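# Fetch utility cart into yellow bay, close sliding door

## Task

Go to the adjoining room, get the utility cart, and leave it parked in the yellow bay so that each of its four wheels sits inside the taped outline and none touches the tape. The cart's load has to remain aboard with no part overhanging the cart's edges. Afterwards, slide the door fully closed. Slamming the sliding door while opening or closing it fails the task, as does the robot falling over or finishing tilted. Anything that stays in place only because the robot is holding it at the end is not counted as done.

## Robot and tools

Robot: a Hello Robot Stretch 3. It has a two-wheel drive base 0.33 m long and 0.34 m wide, a lift that rides up and down a mast, and a single telescoping arm that reaches out to the robot's RIGHT side. The arm cannot reach forward, so the base has to drive to bring the gripper forward. On-the-spot turns pivot on the point between the drive wheels, 0.05 m behind the front edge. With the arm pulled in and the wrist folded, the turn sweeps a radius of 0.28 m. An unfolded, level wrist reaches beyond that circle, so it can strike things while turning. A loose object may now and then get a brief shove from outside.

Frames: the base frame sits on the floor midway between the drive wheels, with x forward, y left and z up. hand_pose is reported in this frame at the point where closed fingertips meet. With all wrist joints at zero, that hand frame has x up, y pointing back along the arm toward the mast, and z toward the robot's rear. The odometry frame is the base frame as it was when the scene began.

execute_actions: its argument actions is a list holding one action or none. An empty list moves nothing and just reports state and images. An action may contain base, joints, or both, plus an optional contact_limits. Its motions begin together but may end at different moments.
- base takes exactly one command. translate_m is a relative straight drive in metres from where the base currently is, -1 to 1, positive forward. rotate_rad is a relative turn on the spot in radians, -3.2 to 3.2, positive to the left (counter-clockwise seen from above). Sideways motion is impossible. Base offsets count from the base position in the latest state report.
- joints is a set of absolute targets keyed by name: lift_m 0 to 1.1 (arm height on the mast); arm_m 0 to 0.52 (extension); wrist_yaw_rad -1.345 to 4.42 (0 along the arm, positive toward the front, 3.0 folded over the base); wrist_pitch_rad -1.57 to 0.451 (0 level, negative tips fingertips down); wrist_roll_rad -2.911 to 2.911 (0 fingers side by side, level); gripper_m -0.089 to 0.179 (larger is wider; the true fingertip gap is about 0.007 m smaller when nearly shut and 0.025 m smaller when wide, and is zero below 0.007); head_pan_rad -3.953 to 1.73 (0 forward, positive left, -1.57 looks along the arm); head_tilt_rad -1.53 to 0.419 (0 level, negative down). Done tolerances: ±0.004 for lift_m, arm_m, gripper_m; ±0.02 for wrist yaw, roll and head; ±0.05 for pitch.
- contact_limits accepts only arm_m, a motor_effort percentage from 1 to 100 at which the arm halts with contact_stop (negative side when retracting). Lower is softer; too low stops instantly. It also caps holding force until the next action; values above the maximum are trimmed.
- cameras: a list of head_camera, nav_camera, wrist_camera or all. Omitted, null or all gives every image; [] gives none. Any unknown key, camera name or out-of-range number rejects the call and nothing moves. A joint or base left out of an action may keep pushing toward its previous target without any status showing it.

wait takes seconds from 0 to 10; it commands nothing, lets the scene run on, and returns the same report. zoom_image takes camera and region [x0, y0, x1, y1] in pixels of that camera's latest full image, origin top-left, at most 504 by 504. finished_scene takes the number of the current scene; it is final, so call it only once the goal holds on its own. If a result reports a stop, the later execute_actions, wait and finished_scene calls in that same reply are skipped.

Result lines: base_status and joint_status tell how each motion of the last accepted action ended. done for the base only means the wheels turned enough, even if they slipped. off_target means it rested short and may still push. After contact_stop, time_out or torque_fault the old target is dropped. Arm and lift stop on firm contact and go slack until commanded again; a slack lift may sink under load or keep pressing. on_its_own covers uncommanded parts; its held at value is the target held, not the position. motor_effort is percent of maximum, positive toward higher joint values, with the peak in brackets; readings carry offsets and noise, and positive wheel effort drives forward. lidar_m lists 12 distances in 30-degree sectors counter-clockwise from straight ahead (4th left, 7th behind, 10th right), measured in a plane 0.17 m up, range 0.15 to 12 m, blind to clear objects and partly blocked by the robot's own parts; - means nothing seen. wrist_depth_mm and head_depth_mm are 7 by 7 grids of median depths (45 to 1000 mm and 280 to 4000 mm; the head grid follows the sideways image). base_odometry counts wheel turns, so slip looks like travel; heading runs -3.142 to 3.142. turned_by_wheels and turned_by_imu give the turn since the last result. base_tilt gives forward and right lean in degrees, with a fixed bias up to about 4.

Speed: the base goes fast only with lift_m below 0.30, arm_m below 0.03 and wrist_yaw_rad above 2.54; otherwise it is slowed.

Gripping: command gripper_m under the object's width to grasp; release with at least 0.02 above the touching value. Neither reading nor done confirms a grasp. Over-squeezing triggers a stall guard that weakens grip; send a new value to regrip.

Hazards: fold or unfold the wrist only with lift_m between 0.32 and 0.95, wrist_pitch_rad -0.4 and roll near 0; once folded the lift may go to 0.25. Below yaw -0.4 keep pitch at -0.5 or lower. Wrist, head and base have no contact stop and push hard; wrist servos can switch off limp for 10 s (torque_fault). Pushing an immovable thing with the gripper above about 0.45 m, pushing twice after a contact_stop, driving while holding or hooking something fixed, or snagging furniture (especially reversing) can tip the robot. If it leans, reverse the last move in small steps, free the gripper, and lower lift_m to about 0.2. Avoid drops, slips, slamming the door and hard hits. The robot holds its last command while you compose a reply, and the world keeps moving.

Each tool is called after "Call:" as name(argument=value, ...), one argument or row to a line, values as JSON.

## Session

Call:
execute_actions(
  actions=[],
)

Scene clock: 0.00 s.
base_odometry: x=+0.000 y=+0.000 heading=+0.000 (m, m, rad; odometry frame)
turned_by_wheels: +0.000 (rad since the last result)
turned_by_imu: +0.000 (rad since the last result)
base_tilt: forward=-2.3 right=+2.3 (deg)
lidar_m: 1.33 1.28 1.08 1.08 1.22 2.00 2.09 1.06 0.96 0.95 1.07 1.34
head_depth_mm: 1200 1194 1195 1210 1221 1216 1220 / 1225 1225 1212 1236 1241 1247 1254 / 1260 1267 1242 1262 1278 1281 1288 / 1299 1303 1292 1298 1317 1319 1332 / 1333 1342 1322 1341 1355 1356 1360 / 1371 1376 1385 1378 1392 1384 1401 / 1413 1423 1434 1438 1430 1436 1445
base_status: not commanded
joint_positions: lift_m=+0.522 arm_m=+0.002 wrist_yaw_rad=+3.058 wrist_pitch_rad=-0.575 wrist_roll_rad=+0.013 gripper_m=+0.037 head_pan_rad=+0.009 head_tilt_rad=+0.007
joint_status: not commanded
motor_effort: left_wheel=+0 right_wheel=+0 lift_m=+21 arm_m=+0 wrist_yaw_rad=+0 wrist_pitch_rad=+8 wrist_roll_rad=+0 gripper_m=+0 head_pan_rad=+0 head_tilt_rad=+3 (%)
hand_pose: x=-0.0044 y=+0.0545 z=+0.5012 quat_wxyz=(+0.230, +0.690, +0.171, +0.665) (m; base frame)
wrist_depth_mm: - - - - - - - / - - - - - - - / - - - - - 994 968 / 933 913 881 886 860 850 831 / 804 805 774 755 756 740 731 / 712 694 708 674 658 666 644 / 632 626 - - 600 586 581
pictures: head_camera (sideways: a quarter turn clockwise sets it upright), nav_camera (sideways: a quarter turn counterclockwise sets it upright), wrist_camera
Images, in order (width x height): head_camera 896x504, nav_camera 672x504, wrist_camera 644x364.

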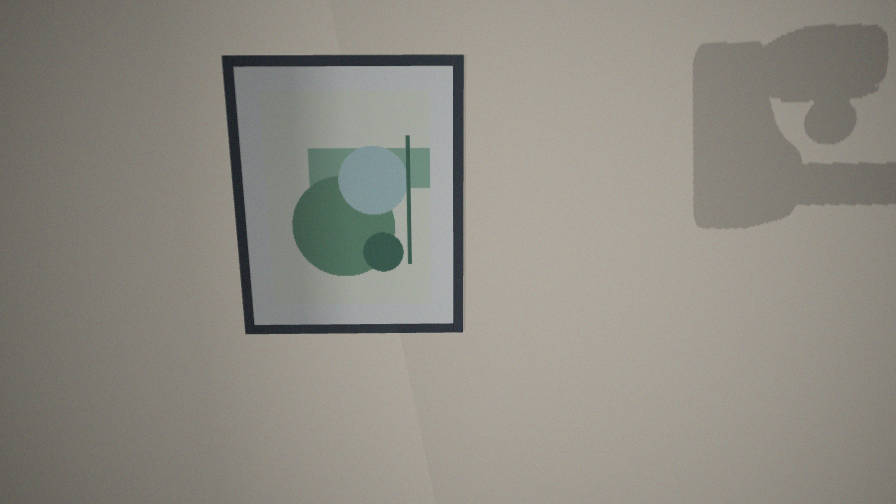

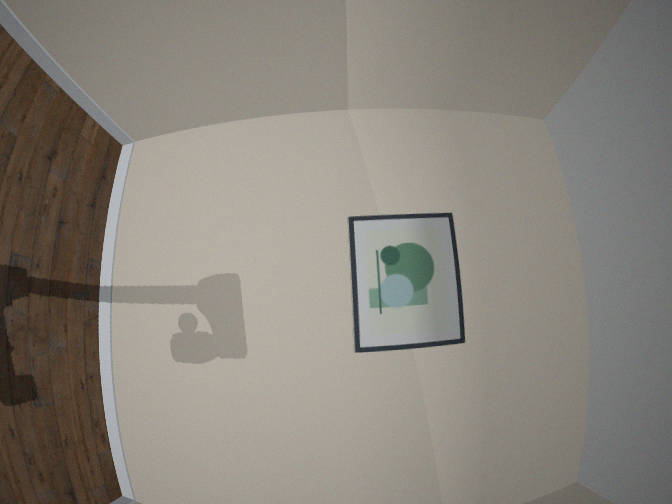

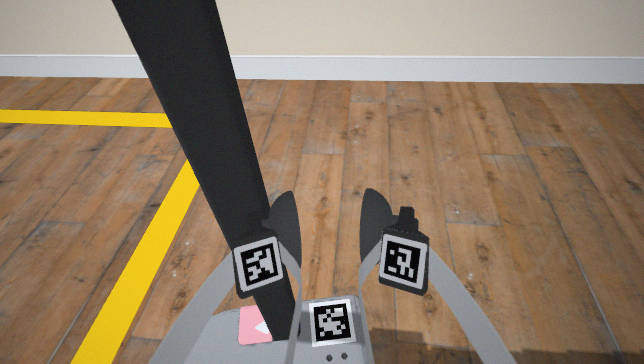

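Call:
execute_actions(
  actions=[
    {"joints":{"head_pan_rad":1.57,"head_tilt_rad":-0.6}},
  ],
  cameras=["head_camera","nav_camera"],
)

Call:
execute_actions(
  actions=[
    {"joints":{"head_pan_rad":-3.14,"head_tilt_rad":-0.6}},
  ],
  cameras=["head_camera","nav_camera"],
)

Call:
execute_actions(
  actions=[
    {"joints":{"head_pan_rad":-1.57,"head_tilt_rad":-0.6}},
  ],
  cameras=["head_camera","nav_camera"],
)

Scene clock: 4.47 s.
base_odometry: x=+0.000 y=+0.000 heading=+0.000 (m, m, rad; odometry frame)
turned_by_wheels: +0.000 (rad since the last result)
turned_by_imu: +0.000 (rad since the last result)
base_tilt: forward=-2.3 right=+2.3 (deg)
lidar_m: 1.33 1.28 1.08 1.07 1.21 2.00 2.10 1.07 0.95 0.95 1.08 1.33
head_depth_mm: 843 931 1039 1165 1347 1420 1203 / 867 956 1066 1202 1388 1421 1209 / 884 980 1090 1235 1439 1433 1214 / 904 1003 1121 1278 1483 1438 1207 / 927 1023 1158 1321 1537 1433 1217 / 940 1055 1187 1353 1576 1434 1245 / 972 1073 1216 1402 1621 1479 -
base_status: not commanded
joint_positions: lift_m=+0.522 arm_m=+0.002 wrist_yaw_rad=+3.058 wrist_pitch_rad=-0.575 wrist_roll_rad=+0.013 gripper_m=+0.037 head_pan_rad=+1.563 head_tilt_rad=-0.592
joint_status: all done
motor_effort: left_wheel=+0(0) right_wheel=+0(0) lift_m=+21(21) arm_m=+1(0) wrist_yaw_rad=+0(0) wrist_pitch_rad=+8(8) wrist_roll_rad=+0(0) gripper_m=+0(0) head_pan_rad=+4(52) head_tilt_rad=-5(41) (%)
hand_pose: x=-0.0044 y=+0.0545 z=+0.5012 quat_wxyz=(+0.230, +0.690, +0.171, +0.665) (m; base frame)
wrist_depth_mm: - - - - - - - / - - - - - - - / - - - - - 980 958 / 929 919 887 880 861 850 827 / 803 787 784 762 753 739 720 / 713 698 702 687 656 657 652 / 629 625 - - 603 590 587
pictures: head_camera (sideways: a quarter turn clockwise sets it upright), nav_camera (sideways: a quarter turn counterclockwise sets it upright)
Images, in order (width x height): head_camera 896x504, nav_camera 672x504.

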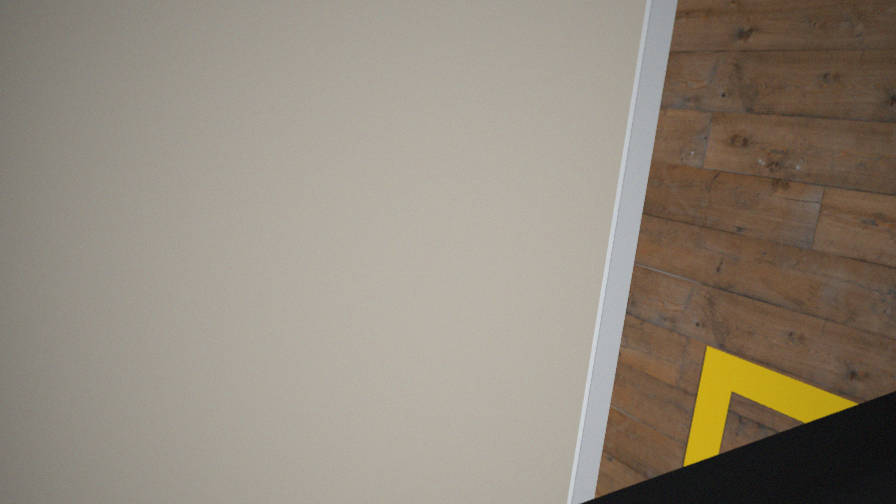

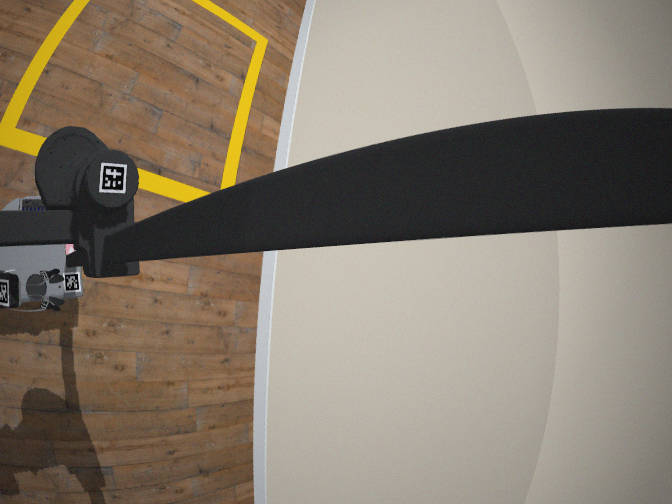

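Scene clock: 7.20 s.
base_odometry: x=+0.000 y=+0.000 heading=+0.000 (m, m, rad; odometry frame)
turned_by_wheels: +0.000 (rad since the last result)
turned_by_imu: +0.000 (rad since the last result)
base_tilt: forward=-2.3 right=+2.4 (deg)
lidar_m: 1.33 1.28 1.08 1.07 1.21 2.00 2.10 1.07 0.95 0.95 1.08 1.34
head_depth_mm: 1972 2144 2385 2182 1712 1420 1199 / 1997 2184 2475 2197 1727 1420 1213 / 2035 2241 2536 2173 1715 1428 1209 / 2099 2334 2610 2228 1750 1431 1215 / 2148 2347 2590 2224 1744 1440 1218 / 1899 1994 2082 2068 1745 1443 1211 / 1549 1474 1581 1652 1661 1450 1222
base_status: not commanded
joint_positions: lift_m=+0.522 arm_m=+0.002 wrist_yaw_rad=+3.058 wrist_pitch_rad=-0.575 wrist_roll_rad=+0.013 gripper_m=+0.037 head_pan_rad=-3.133 head_tilt_rad=-0.592
joint_status: all done
motor_effort: left_wheel=+0(0) right_wheel=-1(1) lift_m=+21(21) arm_m=+1(1) wrist_yaw_rad=+0(0) wrist_pitch_rad=+8(8) wrist_roll_rad=+0(0) gripper_m=+0(1) head_pan_rad=-4(49) head_tilt_rad=-4(5) (%)
hand_pose: x=-0.0044 y=+0.0545 z=+0.5012 quat_wxyz=(+0.230, +0.690, +0.171, +0.665) (m; base frame)
wrist_depth_mm: - - - - - - - / - - - - - - - / - - - - - 984 978 / 938 917 892 880 867 845 842 / 801 794 777 772 755 725 727 / 702 695 705 679 650 655 650 / 624 634 - - 605 588 585
pictures: head_camera (sideways: a quarter turn clockwise sets it upright), nav_camera (sideways: a quarter turn counterclockwise sets it upright)
Images, in order (width x height): head_camera 896x504, nav_camera 672x504.

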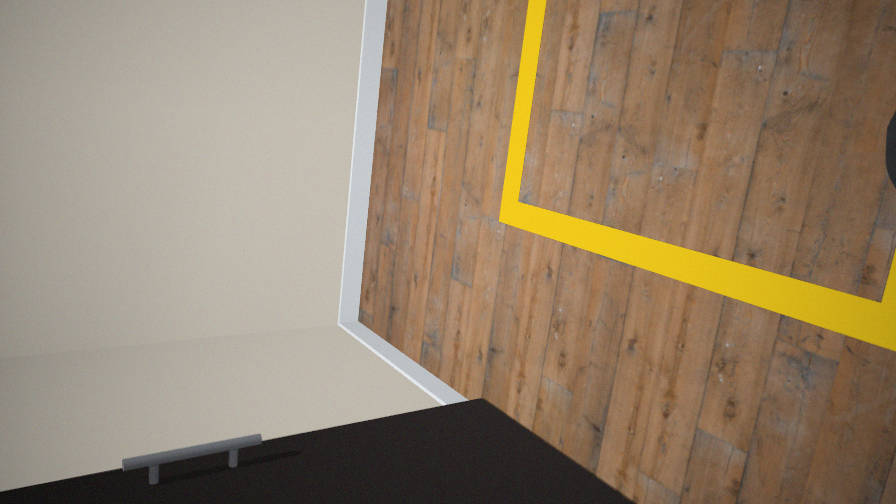

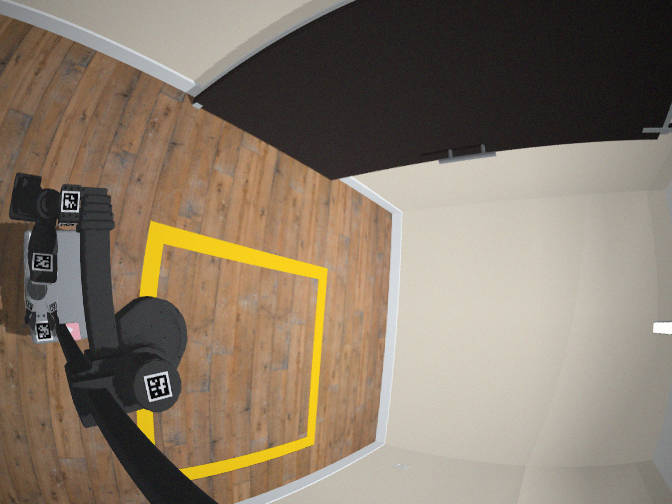

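Scene clock: 8.53 s.
base_odometry: x=+0.000 y=+0.000 heading=+0.000 (m, m, rad; odometry frame)
turned_by_wheels: +0.000 (rad since the last result)
turned_by_imu: +0.000 (rad since the last result)
base_tilt: forward=-2.3 right=+2.3 (deg)
lidar_m: 1.33 1.28 1.08 1.07 1.21 2.01 2.09 1.07 0.96 0.95 1.08 1.34
head_depth_mm: 752 825 918 1036 1186 1341 1206 / 766 848 941 1063 1224 1359 1203 / 780 862 969 1095 1267 1386 1206 / 797 886 992 1131 1308 1441 1211 / 815 911 1021 1157 1358 1430 1219 / 836 929 1050 1202 1412 1437 1221 / 853 955 1084 1251 1468 1443 1221
base_status: not commanded
joint_positions: lift_m=+0.522 arm_m=+0.002 wrist_yaw_rad=+3.058 wrist_pitch_rad=-0.575 wrist_roll_rad=+0.013 gripper_m=+0.037 head_pan_rad=-1.577 head_tilt_rad=-0.592
joint_status: all done
motor_effort: left_wheel=+0(0) right_wheel=-1(1) lift_m=+21(21) arm_m=+1(1) wrist_yaw_rad=+0(0) wrist_pitch_rad=+8(8) wrist_roll_rad=+0(0) gripper_m=+0(0) head_pan_rad=+4(49) head_tilt_rad=-4(4) (%)
hand_pose: x=-0.0044 y=+0.0545 z=+0.5012 quat_wxyz=(+0.230, +0.690, +0.171, +0.665) (m; base frame)
wrist_depth_mm: - - - - - - - / - - - - - - - / - - - - - 988 950 / 939 931 882 866 865 849 828 / 809 784 784 766 752 739 723 / 704 702 717 683 649 659 648 / 633 627 - - 601 589 579
pictures: head_camera (sideways: a quarter turn clockwise sets it upright), nav_camera (sideways: a quarter turn counterclockwise sets it upright)
Images, in order (width x height): head_camera 896x504, nav_camera 672x504.

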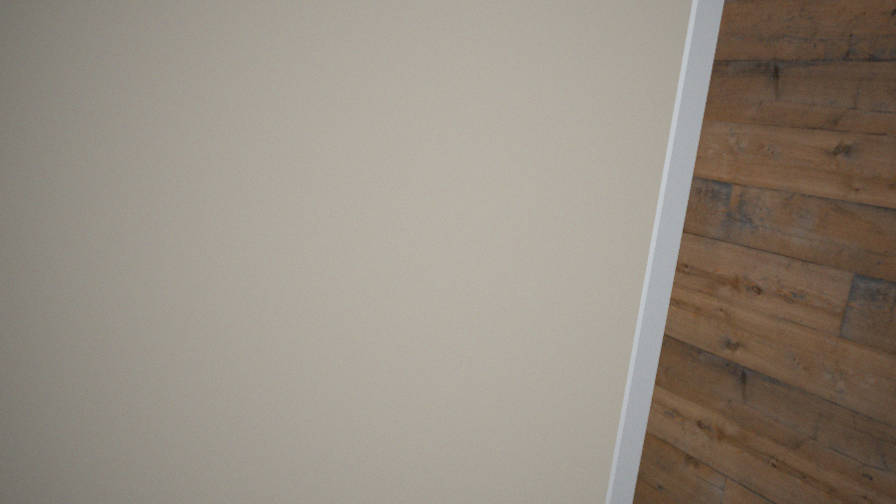

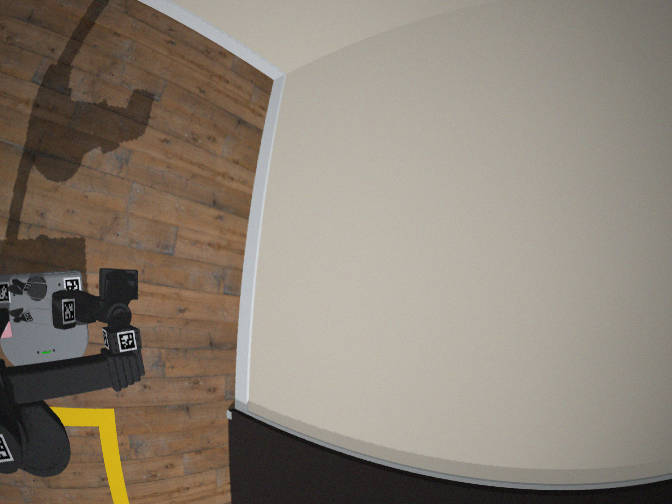

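Call:
execute_actions(
  actions=[
    {"joints":{"head_pan_rad":-2.3,"head_tilt_rad":-0.3}},
  ],
  cameras=["head_camera","nav_camera"],
)

Scene clock: 16.50 s.
base_odometry: x=+0.000 y=+0.000 heading=+0.000 (m, m, rad; odometry frame)
turned_by_wheels: +0.000 (rad since the last result)
turned_by_imu: +0.000 (rad since the last result)
base_tilt: forward=-2.4 right=+2.4 (deg)
lidar_m: 1.33 1.28 1.08 1.07 1.21 2.00 2.09 1.07 0.96 0.95 1.07 1.34
head_depth_mm: 994 1070 1143 1237 1335 1461 1467 / 944 1003 1067 1152 1243 1351 1423 / 889 949 1005 1072 1159 1243 1347 / 862 914 971 1042 1114 1199 1302 / 860 905 958 1018 1084 1157 1247 / 821 862 910 959 1018 1086 1155 / 787 823 866 914 962 1024 1089
base_status: not commanded
joint_positions: lift_m=+0.522 arm_m=+0.002 wrist_yaw_rad=+3.058 wrist_pitch_rad=-0.575 wrist_roll_rad=+0.013 gripper_m=+0.037 head_pan_rad=-2.293 head_tilt_rad=-0.310
joint_status: all done
motor_effort: left_wheel=+0(0) right_wheel=+0(0) lift_m=+21(21) arm_m=+1(0) wrist_yaw_rad=-1(0) wrist_pitch_rad=+8(8) wrist_roll_rad=+0(0) gripper_m=+0(1) head_pan_rad=-4(49) head_tilt_rad=+6(32) (%)
hand_pose: x=-0.0044 y=+0.0545 z=+0.5012 quat_wxyz=(+0.230, +0.690, +0.171, +0.665) (m; base frame)
wrist_depth_mm: - - - - - - - / - - - - - - - / - - - - - 993 950 / 942 907 875 882 871 853 825 / 813 794 782 767 757 729 724 / 709 708 713 674 645 661 645 / 631 624 - - 597 587 582
pictures: head_camera (sideways: a quarter turn clockwise sets it upright), nav_camera (sideways: a quarter turn counterclockwise sets it upright)
Images, in order (width x height): head_camera 896x504, nav_camera 672x504.

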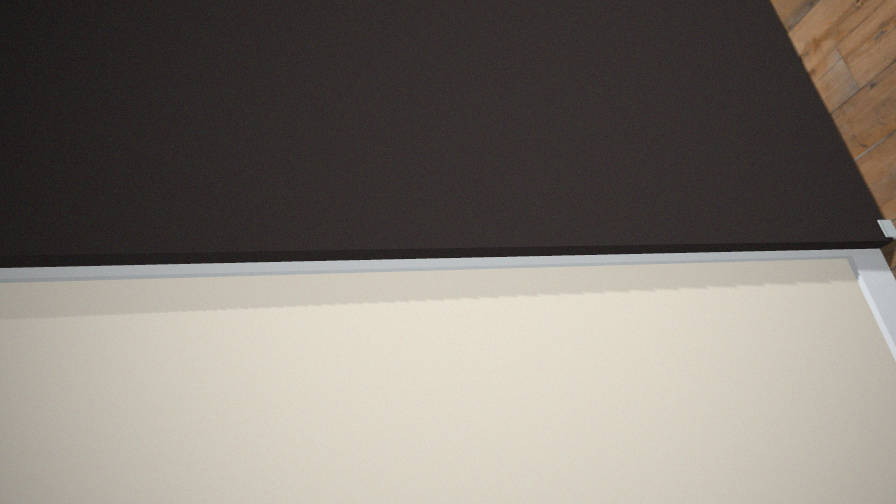

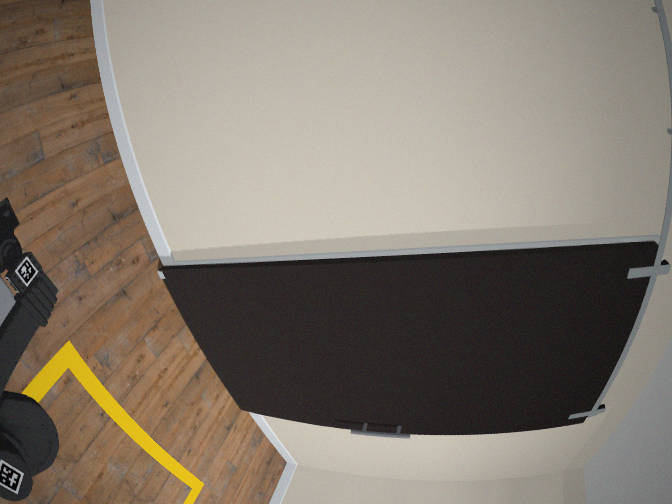

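Call:
execute_actions(
  actions=[
    {"base":{"rotate_rad":-0.227},"joints":{"head_pan_rad":-1.57,"head_tilt_rad":-0.5}},
  ],
  cameras=[],
)

Call:
execute_actions(
  actions=[
    {"base":{"translate_m":-1.0}},
  ],
  cameras=["head_camera","nav_camera"],
)

Scene clock: 38.40 s.
base_odometry: x=+0.000 y=+0.000 heading=-0.227 (m, m, rad; odometry frame)
turned_by_wheels: -0.227 (rad since the last result)
turned_by_imu: -0.227 (rad since the last result)
base_tilt: forward=-2.4 right=+2.4 (deg)
lidar_m: 1.33 1.38 1.12 1.08 1.11 1.51 2.44 1.29 0.99 0.95 0.99 1.34
head_depth_mm: 775 841 928 1026 1150 1312 1273 / 773 844 928 1028 1156 1321 1275 / 775 843 925 1030 1152 1315 1280 / 773 841 924 1031 1155 1325 1276 / 773 842 928 1031 1160 1323 1282 / 776 844 929 1036 1160 1320 1288 / 775 845 927 1032 1153 1314 1294
base_status: done
joint_positions: lift_m=+0.522 arm_m=+0.002 wrist_yaw_rad=+3.058 wrist_pitch_rad=-0.575 wrist_roll_rad=+0.013 gripper_m=+0.037 head_pan_rad=-1.577 head_tilt_rad=-0.494
joint_status: all done
motor_effort: left_wheel=+2(5) right_wheel=-3(4) lift_m=+21(21) arm_m=+1(0) wrist_yaw_rad=+0(0) wrist_pitch_rad=+8(8) wrist_roll_rad=+0(0) gripper_m=+0(0) head_pan_rad=+4(49) head_tilt_rad=-4(23) (%)
hand_pose: x=-0.0044 y=+0.0545 z=+0.5012 quat_wxyz=(+0.230, +0.690, +0.171, +0.665) (m; base frame)
wrist_depth_mm: - - - - - - - / - - - - - - - / - - - - - 988 967 / 945 920 887 887 853 851 821 / 813 789 786 764 757 736 722 / 707 704 697 681 647 659 646 / 630 620 - - 603 592 580
pictures: none
No camera images: the call's "cameras" was empty. Leave "cameras" out to get every camera's image.

Scene clock: 49.37 s.
base_odometry: x=-0.974 y=+0.225 heading=-0.227 (m, m, rad; odometry frame)
turned_by_wheels: +0.000 (rad since the last result)
turned_by_imu: +0.003 (rad since the last result)
base_tilt: forward=-2.4 right=+2.4 (deg)
lidar_m: 2.33 1.53 1.11 1.06 1.10 1.50 1.44 1.38 0.94 0.91 0.94 1.36
head_depth_mm: 734 799 878 975 1093 1250 1271 / 735 800 879 976 1100 1249 1275 / 734 800 879 972 1095 1244 1279 / 737 797 880 975 1101 1240 1286 / 735 803 879 980 1093 1240 1288 / 736 801 881 975 1101 1252 1293 / 736 800 884 978 1098 1255 1291
base_status: done
joint_positions: lift_m=+0.522 arm_m=+0.002 wrist_yaw_rad=+3.058 wrist_pitch_rad=-0.575 wrist_roll_rad=+0.013 gripper_m=+0.037 head_pan_rad=-1.577 head_tilt_rad=-0.494
joint_status: not commanded
motor_effort: left_wheel=+2(2) right_wheel=-2(5) lift_m=+21(21) arm_m=+1(1) wrist_yaw_rad=+0(0) wrist_pitch_rad=+8(8) wrist_roll_rad=+0(0) gripper_m=+0(0) head_pan_rad=+3(3) head_tilt_rad=-4(3) (%)
hand_pose: x=-0.0044 y=+0.0545 z=+0.5012 quat_wxyz=(+0.230, +0.690, +0.171, +0.665) (m; base frame)
wrist_depth_mm: 989 - - - - - - / - - - - - - - / - - - - - 992 978 / 927 922 879 876 868 836 835 / 809 797 780 763 754 743 731 / 709 700 707 681 655 654 652 / 639 631 - - 596 586 586
pictures: head_camera (sideways: a quarter turn clockwise sets it upright), nav_camera (sideways: a quarter turn counterclockwise sets it upright)
Images, in order (width x height): head_camera 896x504, nav_camera 672x504.

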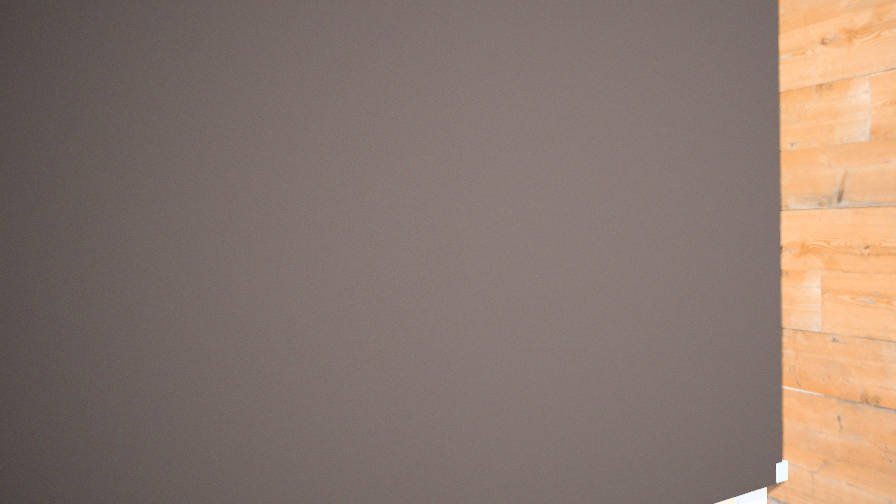

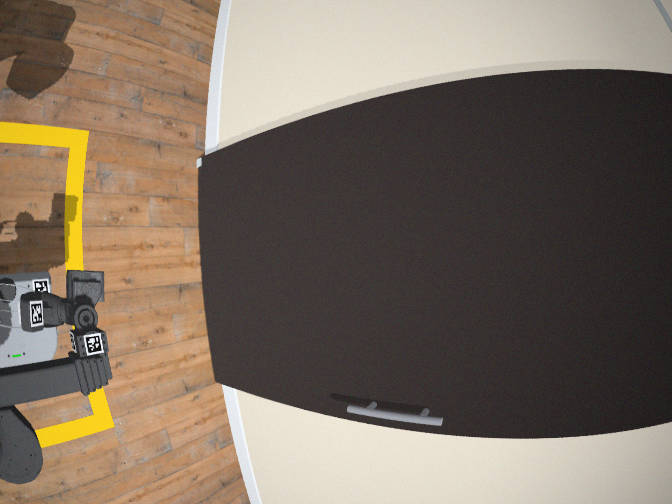

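Call:
execute_actions(
  actions=[
    {"joints":{"wrist_pitch_rad":-0.4,"wrist_roll_rad":0,"gripper_m":0.0}},
  ],
  cameras=[],
)

Call:
execute_actions(
  actions=[
    {"joints":{"wrist_yaw_rad":1.25,"lift_m":0.4}},
  ],
  cameras=[],
)

Call:
execute_actions(
  actions=[
    {"joints":{"wrist_pitch_rad":0.0,"arm_m":0.4,"head_pan_rad":-1.9,"head_tilt_rad":-0.8}},
  ],
)

Scene clock: 79.00 s.
base_odometry: x=-0.974 y=+0.225 heading=-0.227 (m, m, rad; odometry frame)
turned_by_wheels: +0.000 (rad since the last result)
turned_by_imu: +0.000 (rad since the last result)
base_tilt: forward=-2.4 right=+2.4 (deg)
lidar_m: 2.33 1.52 1.11 1.06 1.10 1.50 1.44 1.38 0.94 0.91 0.94 1.36
head_depth_mm: 734 797 876 971 1093 1245 1270 / 734 800 878 972 1091 1251 1270 / 733 800 878 983 1093 1251 1276 / 735 798 878 980 1097 1249 1277 / 734 798 880 980 1094 1250 1284 / 735 799 881 980 1099 1252 1284 / 737 799 878 978 1102 1253 1289
base_status: not commanded
joint_positions: lift_m=+0.522 arm_m=+0.002 wrist_yaw_rad=+3.058 wrist_pitch_rad=-0.420 wrist_roll_rad=+0.004 gripper_m=+0.000 head_pan_rad=-1.577 head_tilt_rad=-0.494
joint_status: all done
motor_effort: left_wheel=+2(2) right_wheel=-2(1) lift_m=+21(21) arm_m=+1(0) wrist_yaw_rad=+0(0) wrist_pitch_rad=+12(14) wrist_roll_rad=-2(1) gripper_m=-3(92) head_pan_rad=+4(3) head_tilt_rad=-3(3) (%)
hand_pose: x=-0.0026 y=+0.0766 z=+0.5343 quat_wxyz=(+0.176, +0.698, +0.118, +0.684) (m; base frame)
wrist_depth_mm: 969 - - - - - - / - - - - - - - / - - - - - - - / - - - - - - - / 936 920 - - 879 859 833 / 791 775 778 744 724 731 735 / 685 676 673 673 650 646 633
pictures: none
No camera images: the call's "cameras" was empty. Leave "cameras" out to get every camera's image.

Scene clock: 80.93 s.
base_odometry: x=-0.974 y=+0.225 heading=-0.227 (m, m, rad; odometry frame)
turned_by_wheels: +0.000 (rad since the last result)
turned_by_imu: +0.000 (rad since the last result)
base_tilt: forward=-2.4 right=+2.3 (deg)
lidar_m: 2.33 1.53 1.11 1.07 1.10 1.50 1.44 1.38 0.94 0.91 0.94 1.36
head_depth_mm: 735 799 876 976 1096 1250 1269 / 732 798 878 974 1096 1247 1279 / 733 799 880 973 1101 1252 1279 / 734 799 882 973 1098 1256 1282 / 736 801 880 982 1092 1246 1283 / 735 803 879 980 1092 1252 1288 / 734 801 882 982 1101 1258 1294
base_status: not commanded
joint_positions: lift_m=+0.401 arm_m=+0.002 wrist_yaw_rad=+1.252 wrist_pitch_rad=-0.418 wrist_roll_rad=+0.002 gripper_m=+0.000 head_pan_rad=-1.577 head_tilt_rad=-0.494
joint_status: all done
motor_effort: left_wheel=+2(1) right_wheel=-2(2) lift_m=+7(19) arm_m=+1(1) wrist_yaw_rad=-2(2) wrist_pitch_rad=+11(12) wrist_roll_rad=-1(2) gripper_m=-3(2) head_pan_rad=+5(4) head_tilt_rad=-4(4) (%)
hand_pose: x=+0.1917 y=-0.2172 z=+0.4134 quat_wxyz=(+0.646, +0.525, -0.475, +0.286) (m; base frame)
wrist_depth_mm: - - - - - 891 696 / - - - - - 953 666 / - - - - - 964 682 / 917 896 888 879 863 842 716 / 758 747 749 - 714 710 675 / 643 632 626 598 606 608 591 / 551 553 542 540 535 527 521
pictures: none
No camera images: the call's "cameras" was empty. Leave "cameras" out to get every camera's image.

Scene clock: 85.07 s.
base_odometry: x=-0.974 y=+0.225 heading=-0.227 (m, m, rad; odometry frame)
turned_by_wheels: +0.000 (rad since the last result)
turned_by_imu: +0.000 (rad since the last result)
base_tilt: forward=-2.4 right=+2.4 (deg)
lidar_m: 2.33 1.52 1.11 1.06 1.11 1.50 1.44 1.38 0.94 0.91 0.94 1.35
head_depth_mm: 953 1102 1324 1589 1473 1266 1115 / 839 973 1217 1517 1472 1276 1115 / 832 955 1127 1353 1473 1300 1121 / 807 923 1080 1282 1470 1258 1124 / 783 891 1032 1226 1432 1279 1135 / 758 860 990 1167 1379 1296 1135 / 736 830 955 1116 1343 1292 1137
base_status: not commanded
joint_positions: lift_m=+0.401 arm_m=+0.400 wrist_yaw_rad=+1.250 wrist_pitch_rad=-0.022 wrist_roll_rad=+0.002 gripper_m=+0.000 head_pan_rad=-1.893 head_tilt_rad=-0.790
joint_status: all done
motor_effort: left_wheel=+2(2) right_wheel=-2(1) lift_m=+8(7) arm_m=+3(6) wrist_yaw_rad=+1(2) wrist_pitch_rad=+14(15) wrist_roll_rad=-1(1) gripper_m=-3(3) head_pan_rad=-5(32) head_tilt_rad=-6(36) (%)
hand_pose: x=+0.2212 y=-0.6254 z=+0.5099 quat_wxyz=(+0.578, +0.420, -0.569, +0.407) (m; base frame)
wrist_depth_mm: - - - - 631 373 287 / - - - - 647 380 291 / - - - - 673 388 294 / - - - - 688 399 300 / - - - - 568 408 306 / - - - 945 579 414 310 / 835 830 812 811 732 423 316
pictures: head_camera (sideways: a quarter turn clockwise sets it upright), nav_camera (sideways: a quarter turn counterclockwise sets it upright), wrist_camera
Images, in order (width x height): head_camera 896x504, nav_camera 672x504, wrist_camera 644x364.

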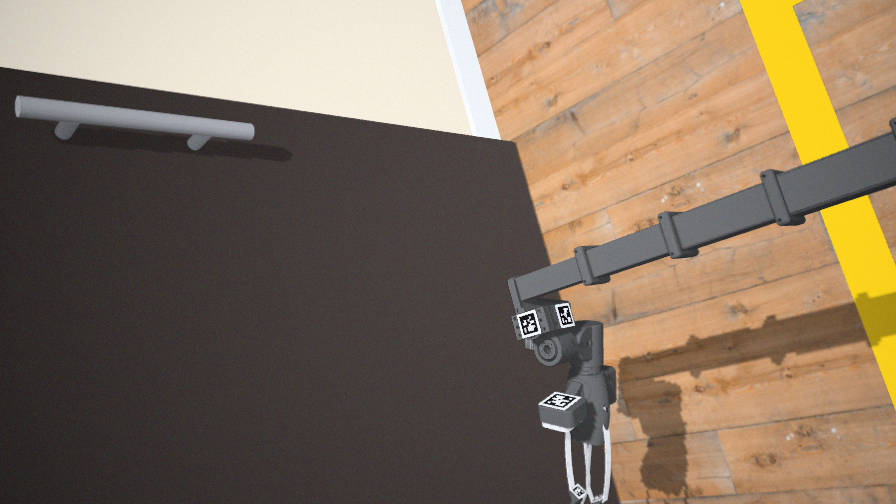

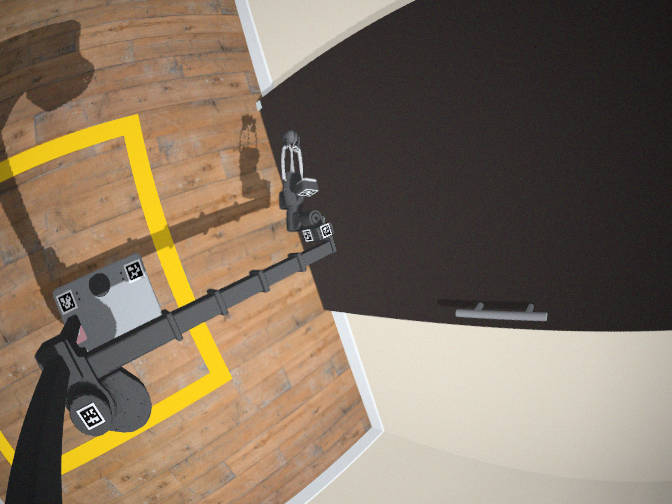

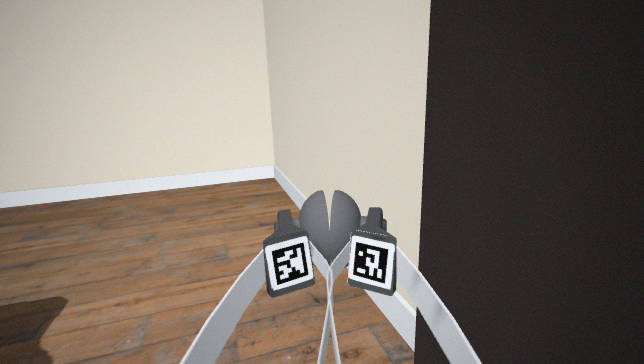

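Call:
execute_actions(
  actions=[
    {"base":{"rotate_rad":0.34},"joints":{"arm_m":0.05,"wrist_yaw_rad":1.0}},
  ],
  cameras=[],
)

Call:
execute_actions(
  actions=[
    {"base":{"translate_m":-0.9}},
  ],
  cameras=[],
)

Call:
execute_actions(
  actions=[
    {"base":{"rotate_rad":-0.34},"joints":{"head_pan_rad":-1.2,"head_tilt_rad":-0.9}},
  ],
)

Scene clock: 94.90 s.
base_odometry: x=-0.974 y=+0.225 heading=+0.113 (m, m, rad; odometry frame)
turned_by_wheels: +0.340 (rad since the last result)
turned_by_imu: +0.342 (rad since the last result)
base_tilt: forward=-2.4 right=+2.4 (deg)
lidar_m: 1.92 1.19 1.07 1.07 1.28 1.44 1.45 1.01 0.91 0.91 1.17 2.20
head_depth_mm: 763 874 1016 1230 1433 1265 1122 / 763 874 1025 1236 1432 1263 1122 / 765 877 1024 1234 1435 1269 1160 / 768 878 1027 1246 1454 1271 1190 / 769 879 1033 1242 1450 1282 1170 / 770 880 1036 1239 1458 1289 1148 / 772 884 1039 1247 1463 1290 1123
base_status: done
joint_positions: lift_m=+0.401 arm_m=+0.050 wrist_yaw_rad=+1.001 wrist_pitch_rad=-0.021 wrist_roll_rad=+0.002 gripper_m=+0.000 head_pan_rad=-1.893 head_tilt_rad=-0.790
joint_status: all done
motor_effort: left_wheel=-1(4) right_wheel=+1(5) lift_m=+8(7) arm_m=-3(3) wrist_yaw_rad=-1(2) wrist_pitch_rad=+13(13) wrist_roll_rad=-1(1) gripper_m=-3(2) head_pan_rad=-4(2) head_tilt_rad=-6(6) (%)
hand_pose: x=+0.1939 y=-0.3332 z=+0.5099 quat_wxyz=(+0.624, +0.346, -0.617, +0.332) (m; base frame)
wrist_depth_mm: - - - - - 928 700 / - - - - - 957 700 / - - - - - 990 716 / - - - - - - 728 / - - - - - 997 739 / - - - 969 972 937 752 / 832 825 812 792 786 777 719
pictures: none
No camera images: the call's "cameras" was empty. Leave "cameras" out to get every camera's image.

Scene clock: 104.97 s.
base_odometry: x=-1.869 y=+0.123 heading=+0.113 (m, m, rad; odometry frame)
turned_by_wheels: +0.000 (rad since the last result)
turned_by_imu: +0.003 (rad since the last result)
base_tilt: forward=-2.4 right=+2.4 (deg)
lidar_m: 2.43 1.51 1.36 1.06 0.66 0.59 0.59 0.72 0.67 0.67 0.74 1.41
head_depth_mm: 555 634 743 893 1118 1261 1117 / 557 638 743 896 1124 1268 1120 / 560 639 748 899 1132 1279 1163 / 560 641 748 902 1134 1271 1190 / 560 643 754 907 1139 1289 1164 / 563 646 751 909 1102 1266 1144 / 564 647 746 857 1051 1273 1113
base_status: done
joint_positions: lift_m=+0.401 arm_m=+0.050 wrist_yaw_rad=+1.001 wrist_pitch_rad=-0.021 wrist_roll_rad=+0.002 gripper_m=+0.000 head_pan_rad=-1.893 head_tilt_rad=-0.790
joint_status: not commanded
motor_effort: left_wheel=-1(4) right_wheel=+2(2) lift_m=+8(8) arm_m=-3(3) wrist_yaw_rad=-1(1) wrist_pitch_rad=+13(13) wrist_roll_rad=-2(1) gripper_m=-3(3) head_pan_rad=-3(5) head_tilt_rad=-6(6) (%)
hand_pose: x=+0.1939 y=-0.3332 z=+0.5099 quat_wxyz=(+0.624, +0.346, -0.617, +0.332) (m; base frame)
wrist_depth_mm: - - - - 763 503 373 / - - - - 779 513 377 / - - - - 810 517 381 / - - - - 818 527 387 / - - - - 800 542 394 / - - - 975 809 548 399 / 838 810 799 805 782 562 407
pictures: none
No camera images: the call's "cameras" was empty. Leave "cameras" out to get every camera's image.

Scene clock: 106.43 s.
base_odometry: x=-1.869 y=+0.123 heading=-0.227 (m, m, rad; odometry frame)
turned_by_wheels: -0.340 (rad since the last result)
turned_by_imu: -0.341 (rad since the last result)
base_tilt: forward=-2.4 right=+2.4 (deg)
lidar_m: 2.53 1.94 1.41 1.36 0.85 0.62 0.59 0.61 0.70 0.67 0.69 0.87
head_depth_mm: 556 640 753 915 1158 1218 1101 / 577 664 789 970 1246 1232 1067 / 600 697 832 1028 1311 1261 1104 / 623 728 866 1068 1343 1233 1100 / 603 703 845 1081 1355 1240 1106 / 601 698 896 1165 1403 1241 1112 / 636 771 958 1269 1417 1247 1116
base_status: done
joint_positions: lift_m=+0.401 arm_m=+0.050 wrist_yaw_rad=+1.001 wrist_pitch_rad=-0.021 wrist_roll_rad=+0.002 gripper_m=+0.000 head_pan_rad=-1.207 head_tilt_rad=-0.889
joint_status: all done
motor_effort: left_wheel=+2(4) right_wheel=-2(4) lift_m=+8(8) arm_m=-3(3) wrist_yaw_rad=-1(1) wrist_pitch_rad=+13(13) wrist_roll_rad=-1(1) gripper_m=-3(4) head_pan_rad=+5(47) head_tilt_rad=-7(21) (%)
hand_pose: x=+0.1939 y=-0.3332 z=+0.5099 quat_wxyz=(+0.624, +0.346, -0.617, +0.332) (m; base frame)
wrist_depth_mm: - - - 612 444 381 324 / - - - 654 455 393 328 / - - - 677 472 409 338 / - - - 725 491 428 343 / - - - - 482 445 353 / - - - 800 492 453 365 / 826 825 809 773 575 463 368
pictures: head_camera (sideways: a quarter turn clockwise sets it upright), nav_camera (sideways: a quarter turn counterclockwise sets it upright), wrist_camera
Images, in order (width x height): head_camera 896x504, nav_camera 672x504, wrist_camera 644x364.

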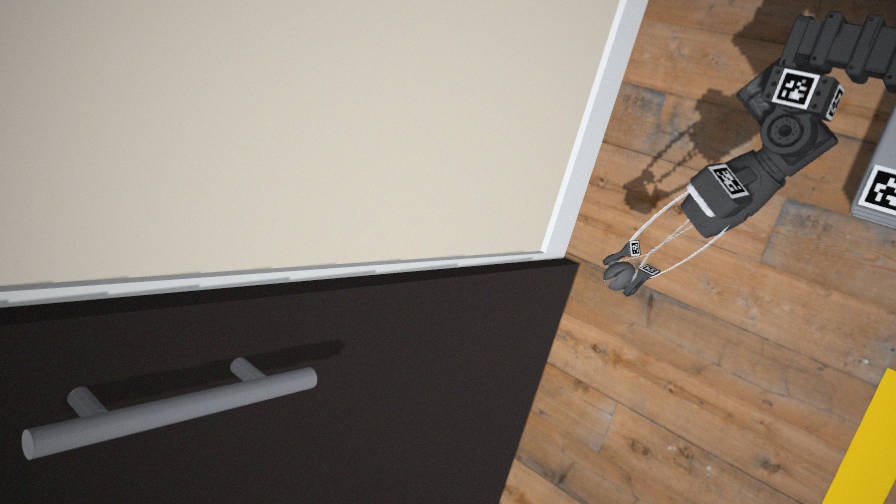

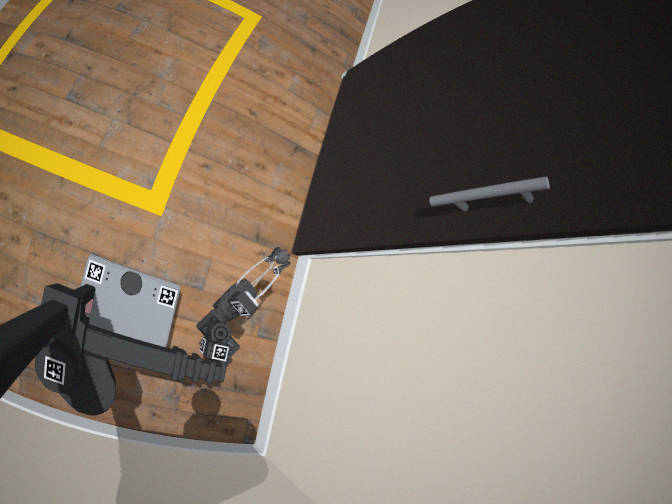

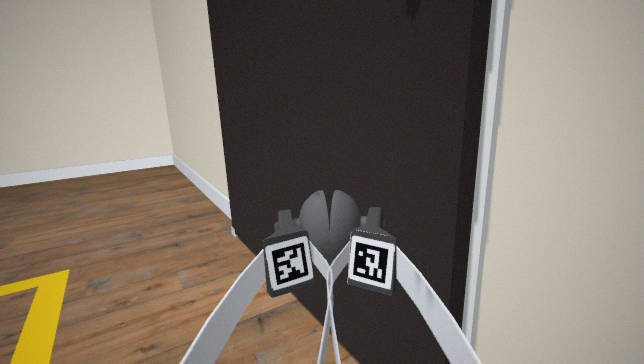

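Call:
execute_actions(
  actions=[
    {"joints":{"arm_m":0.3}},
  ],
)

Scene clock: 115.03 s.
base_odometry: x=-1.869 y=+0.123 heading=-0.227 (m, m, rad; odometry frame)
turned_by_wheels: +0.000 (rad since the last result)
turned_by_imu: +0.001 (rad since the last result)
base_tilt: forward=-2.3 right=+2.4 (deg)
lidar_m: 2.53 1.94 1.41 1.36 0.85 0.62 0.59 0.61 0.70 0.67 0.69 0.87
head_depth_mm: 556 639 753 912 1078 1239 1098 / 576 666 792 966 1312 1222 1096 / 600 698 831 1008 1313 1224 1121 / 622 725 868 1072 1335 1230 1104 / 603 702 846 1076 1336 1244 1108 / 600 699 897 1166 1404 1239 1107 / 638 769 954 1267 1405 1237 1113
base_status: not commanded
joint_positions: lift_m=+0.401 arm_m=+0.300 wrist_yaw_rad=+1.000 wrist_pitch_rad=-0.021 wrist_roll_rad=+0.002 gripper_m=+0.000 head_pan_rad=-1.207 head_tilt_rad=-0.889
joint_status: all done
motor_effort: left_wheel=+2(2) right_wheel=-1(2) lift_m=+8(8) arm_m=+4(5) wrist_yaw_rad=+0(1) wrist_pitch_rad=+13(13) wrist_roll_rad=-2(1) gripper_m=-2(3) head_pan_rad=+4(4) head_tilt_rad=-7(7) (%)
hand_pose: x=+0.1938 y=-0.5828 z=+0.5100 quat_wxyz=(+0.624, +0.346, -0.617, +0.332) (m; base frame)
wrist_depth_mm: - 963 317 262 205 160 131 / - - 348 272 213 164 134 / - - 377 284 219 168 137 / - - 415 292 228 173 140 / - - 470 - 227 178 143 / - - 620 330 232 183 146 / 839 814 485 339 267 188 150
pictures: head_camera (sideways: a quarter turn clockwise sets it upright), nav_camera (sideways: a quarter turn counterclockwise sets it upright), wrist_camera
Images, in order (width x height): head_camera 896x504, nav_camera 672x504, wrist_camera 644x364.

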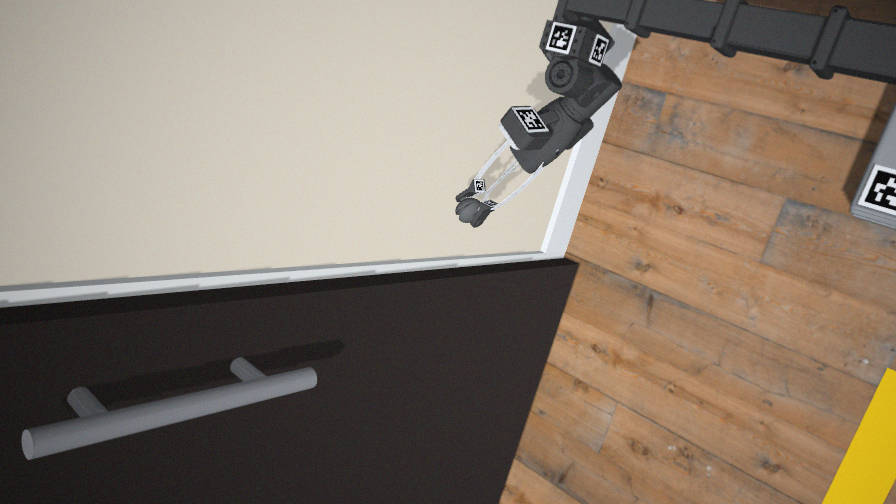

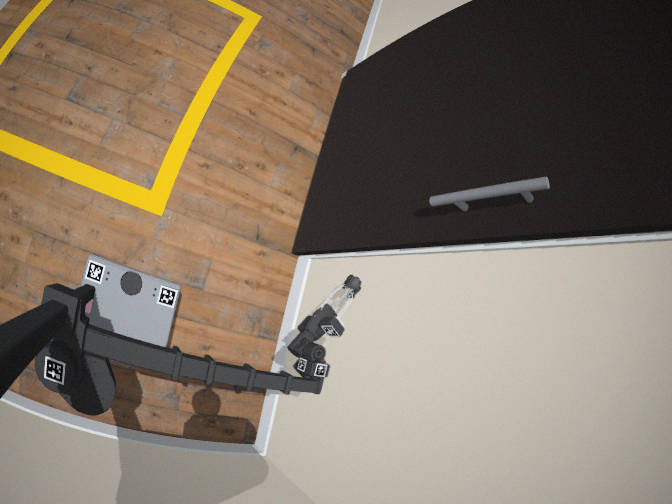

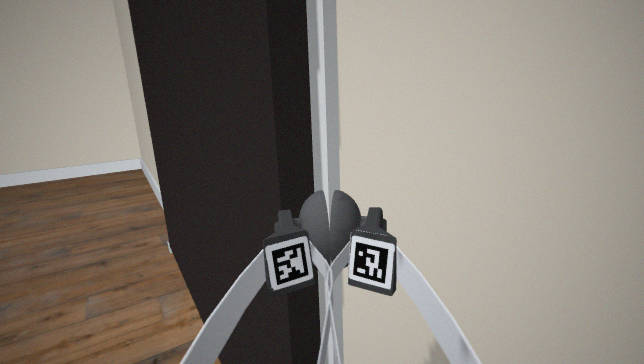

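Call:
execute_actions(
  actions=[
    {"joints":{"arm_m":0.335},"contact_limits":{"arm_m":12}},
  ],
  cameras=["wrist_camera","head_camera"],
)

Scene clock: 120.90 s.
base_odometry: x=-1.869 y=+0.123 heading=-0.227 (m, m, rad; odometry frame)
turned_by_wheels: +0.000 (rad since the last result)
turned_by_imu: +0.000 (rad since the last result)
base_tilt: forward=-2.4 right=+2.4 (deg)
lidar_m: 2.53 1.94 1.41 1.36 0.85 0.62 0.59 0.61 0.70 0.67 0.69 0.87
head_depth_mm: 557 642 751 910 1236 1239 1109 / 577 667 789 952 1306 1219 1103 / 596 696 833 1001 1315 1221 1119 / 622 728 864 1074 1337 1234 1104 / 602 702 848 1079 1350 1241 1107 / 599 699 894 1163 1402 1240 1113 / 637 768 959 1261 1410 1250 1113
base_status: not commanded
joint_positions: lift_m=+0.401 arm_m=+0.335 wrist_yaw_rad=+1.000 wrist_pitch_rad=-0.021 wrist_roll_rad=+0.002 gripper_m=+0.000 head_pan_rad=-1.207 head_tilt_rad=-0.889
joint_status: all done
motor_effort: left_wheel=+1(2) right_wheel=-3(2) lift_m=+8(8) arm_m=+4(3) wrist_yaw_rad=+0(0) wrist_pitch_rad=+13(13) wrist_roll_rad=-1(1) gripper_m=-3(3) head_pan_rad=+4(5) head_tilt_rad=-7(7) (%)
contact_limits: arm_m 12 (drawing in: default 24, maximum 40; extending or still: default 35, maximum 56)
hand_pose: x=+0.1938 y=-0.6178 z=+0.5100 quat_wxyz=(+0.624, +0.346, -0.617, +0.332) (m; base frame)
wrist_depth_mm: - 657 248 229 163 127 104 / - 857 260 239 169 130 106 / - - 270 252 175 134 108 / - - 285 264 181 137 111 / - - 325 - 180 141 113 / - - 427 294 184 145 116 / 825 822 336 312 211 149 119
pictures: head_camera (sideways: a quarter turn clockwise sets it upright), wrist_camera
Images, in order (width x height): head_camera 896x504, wrist_camera 644x364.

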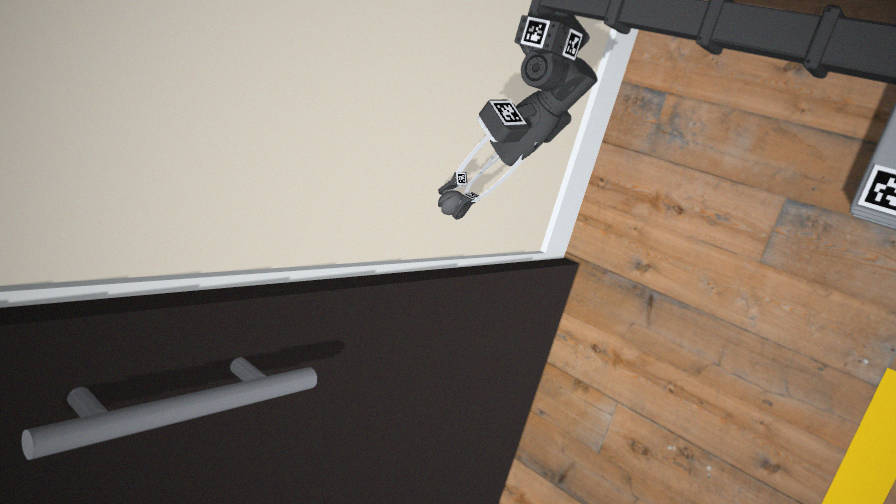

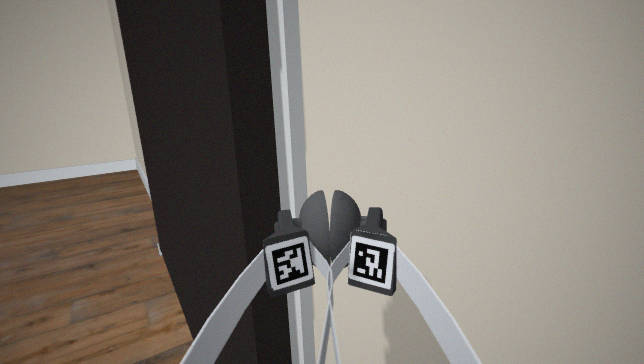

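Call:
execute_actions(
  actions=[
    {"base":{"translate_m":0.05}},
  ],
  cameras=["wrist_camera","head_camera"],
)

Scene clock: 124.43 s.
base_odometry: x=-1.820 y=+0.112 heading=-0.227 (m, m, rad; odometry frame)
turned_by_wheels: +0.000 (rad since the last result)
turned_by_imu: +0.000 (rad since the last result)
base_tilt: forward=-2.4 right=+2.4 (deg)
lidar_m: 2.52 1.95 1.41 1.36 0.92 0.67 0.64 0.67 0.70 0.67 0.67 0.87
head_depth_mm: 556 642 752 908 1238 1242 1109 / 577 668 789 950 1298 1230 1094 / 597 696 831 1000 1320 1230 1118 / 597 691 829 1030 1329 1228 1106 / 588 680 833 1077 1358 1229 1114 / 586 723 895 1158 1396 1237 1115 / 641 769 953 1261 1408 1246 1113
base_status: done
joint_positions: lift_m=+0.401 arm_m=+0.335 wrist_yaw_rad=+1.000 wrist_pitch_rad=-0.021 wrist_roll_rad=+0.002 gripper_m=+0.000 head_pan_rad=-1.207 head_tilt_rad=-0.889
joint_status: not commanded
motor_effort: left_wheel=+2(4) right_wheel=-2(3) lift_m=+8(8) arm_m=+4(4) wrist_yaw_rad=+0(0) wrist_pitch_rad=+13(13) wrist_roll_rad=-1(1) gripper_m=-3(3) head_pan_rad=+3(4) head_tilt_rad=-7(6) (%)
hand_pose: x=+0.1938 y=-0.6178 z=+0.5100 quat_wxyz=(+0.624, +0.346, -0.617, +0.332) (m; base frame)
wrist_depth_mm: - 657 220 209 163 126 104 / - 840 239 216 168 130 106 / - - 259 225 174 133 108 / - - 284 233 180 137 111 / - - 324 - 179 141 113 / - - 423 262 182 145 116 / 835 826 337 267 212 148 118
pictures: head_camera (sideways: a quarter turn clockwise sets it upright), wrist_camera
Images, in order (width x height): head_camera 896x504, wrist_camera 644x364.

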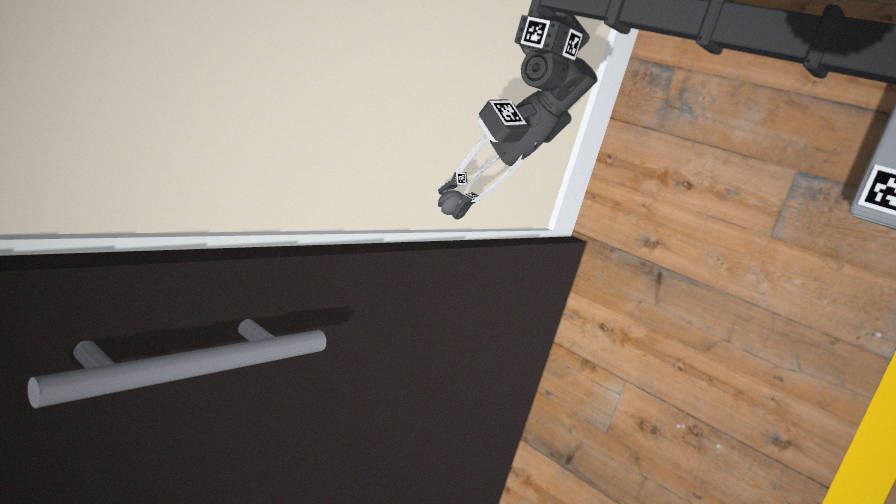

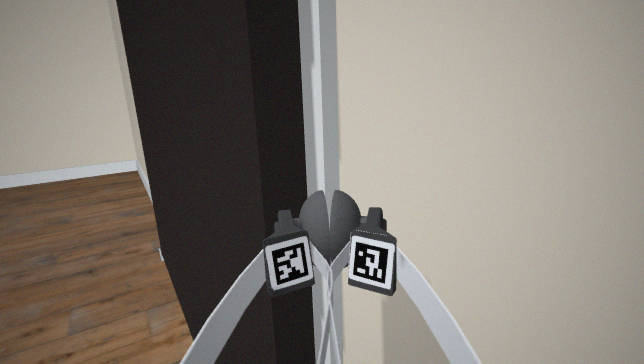

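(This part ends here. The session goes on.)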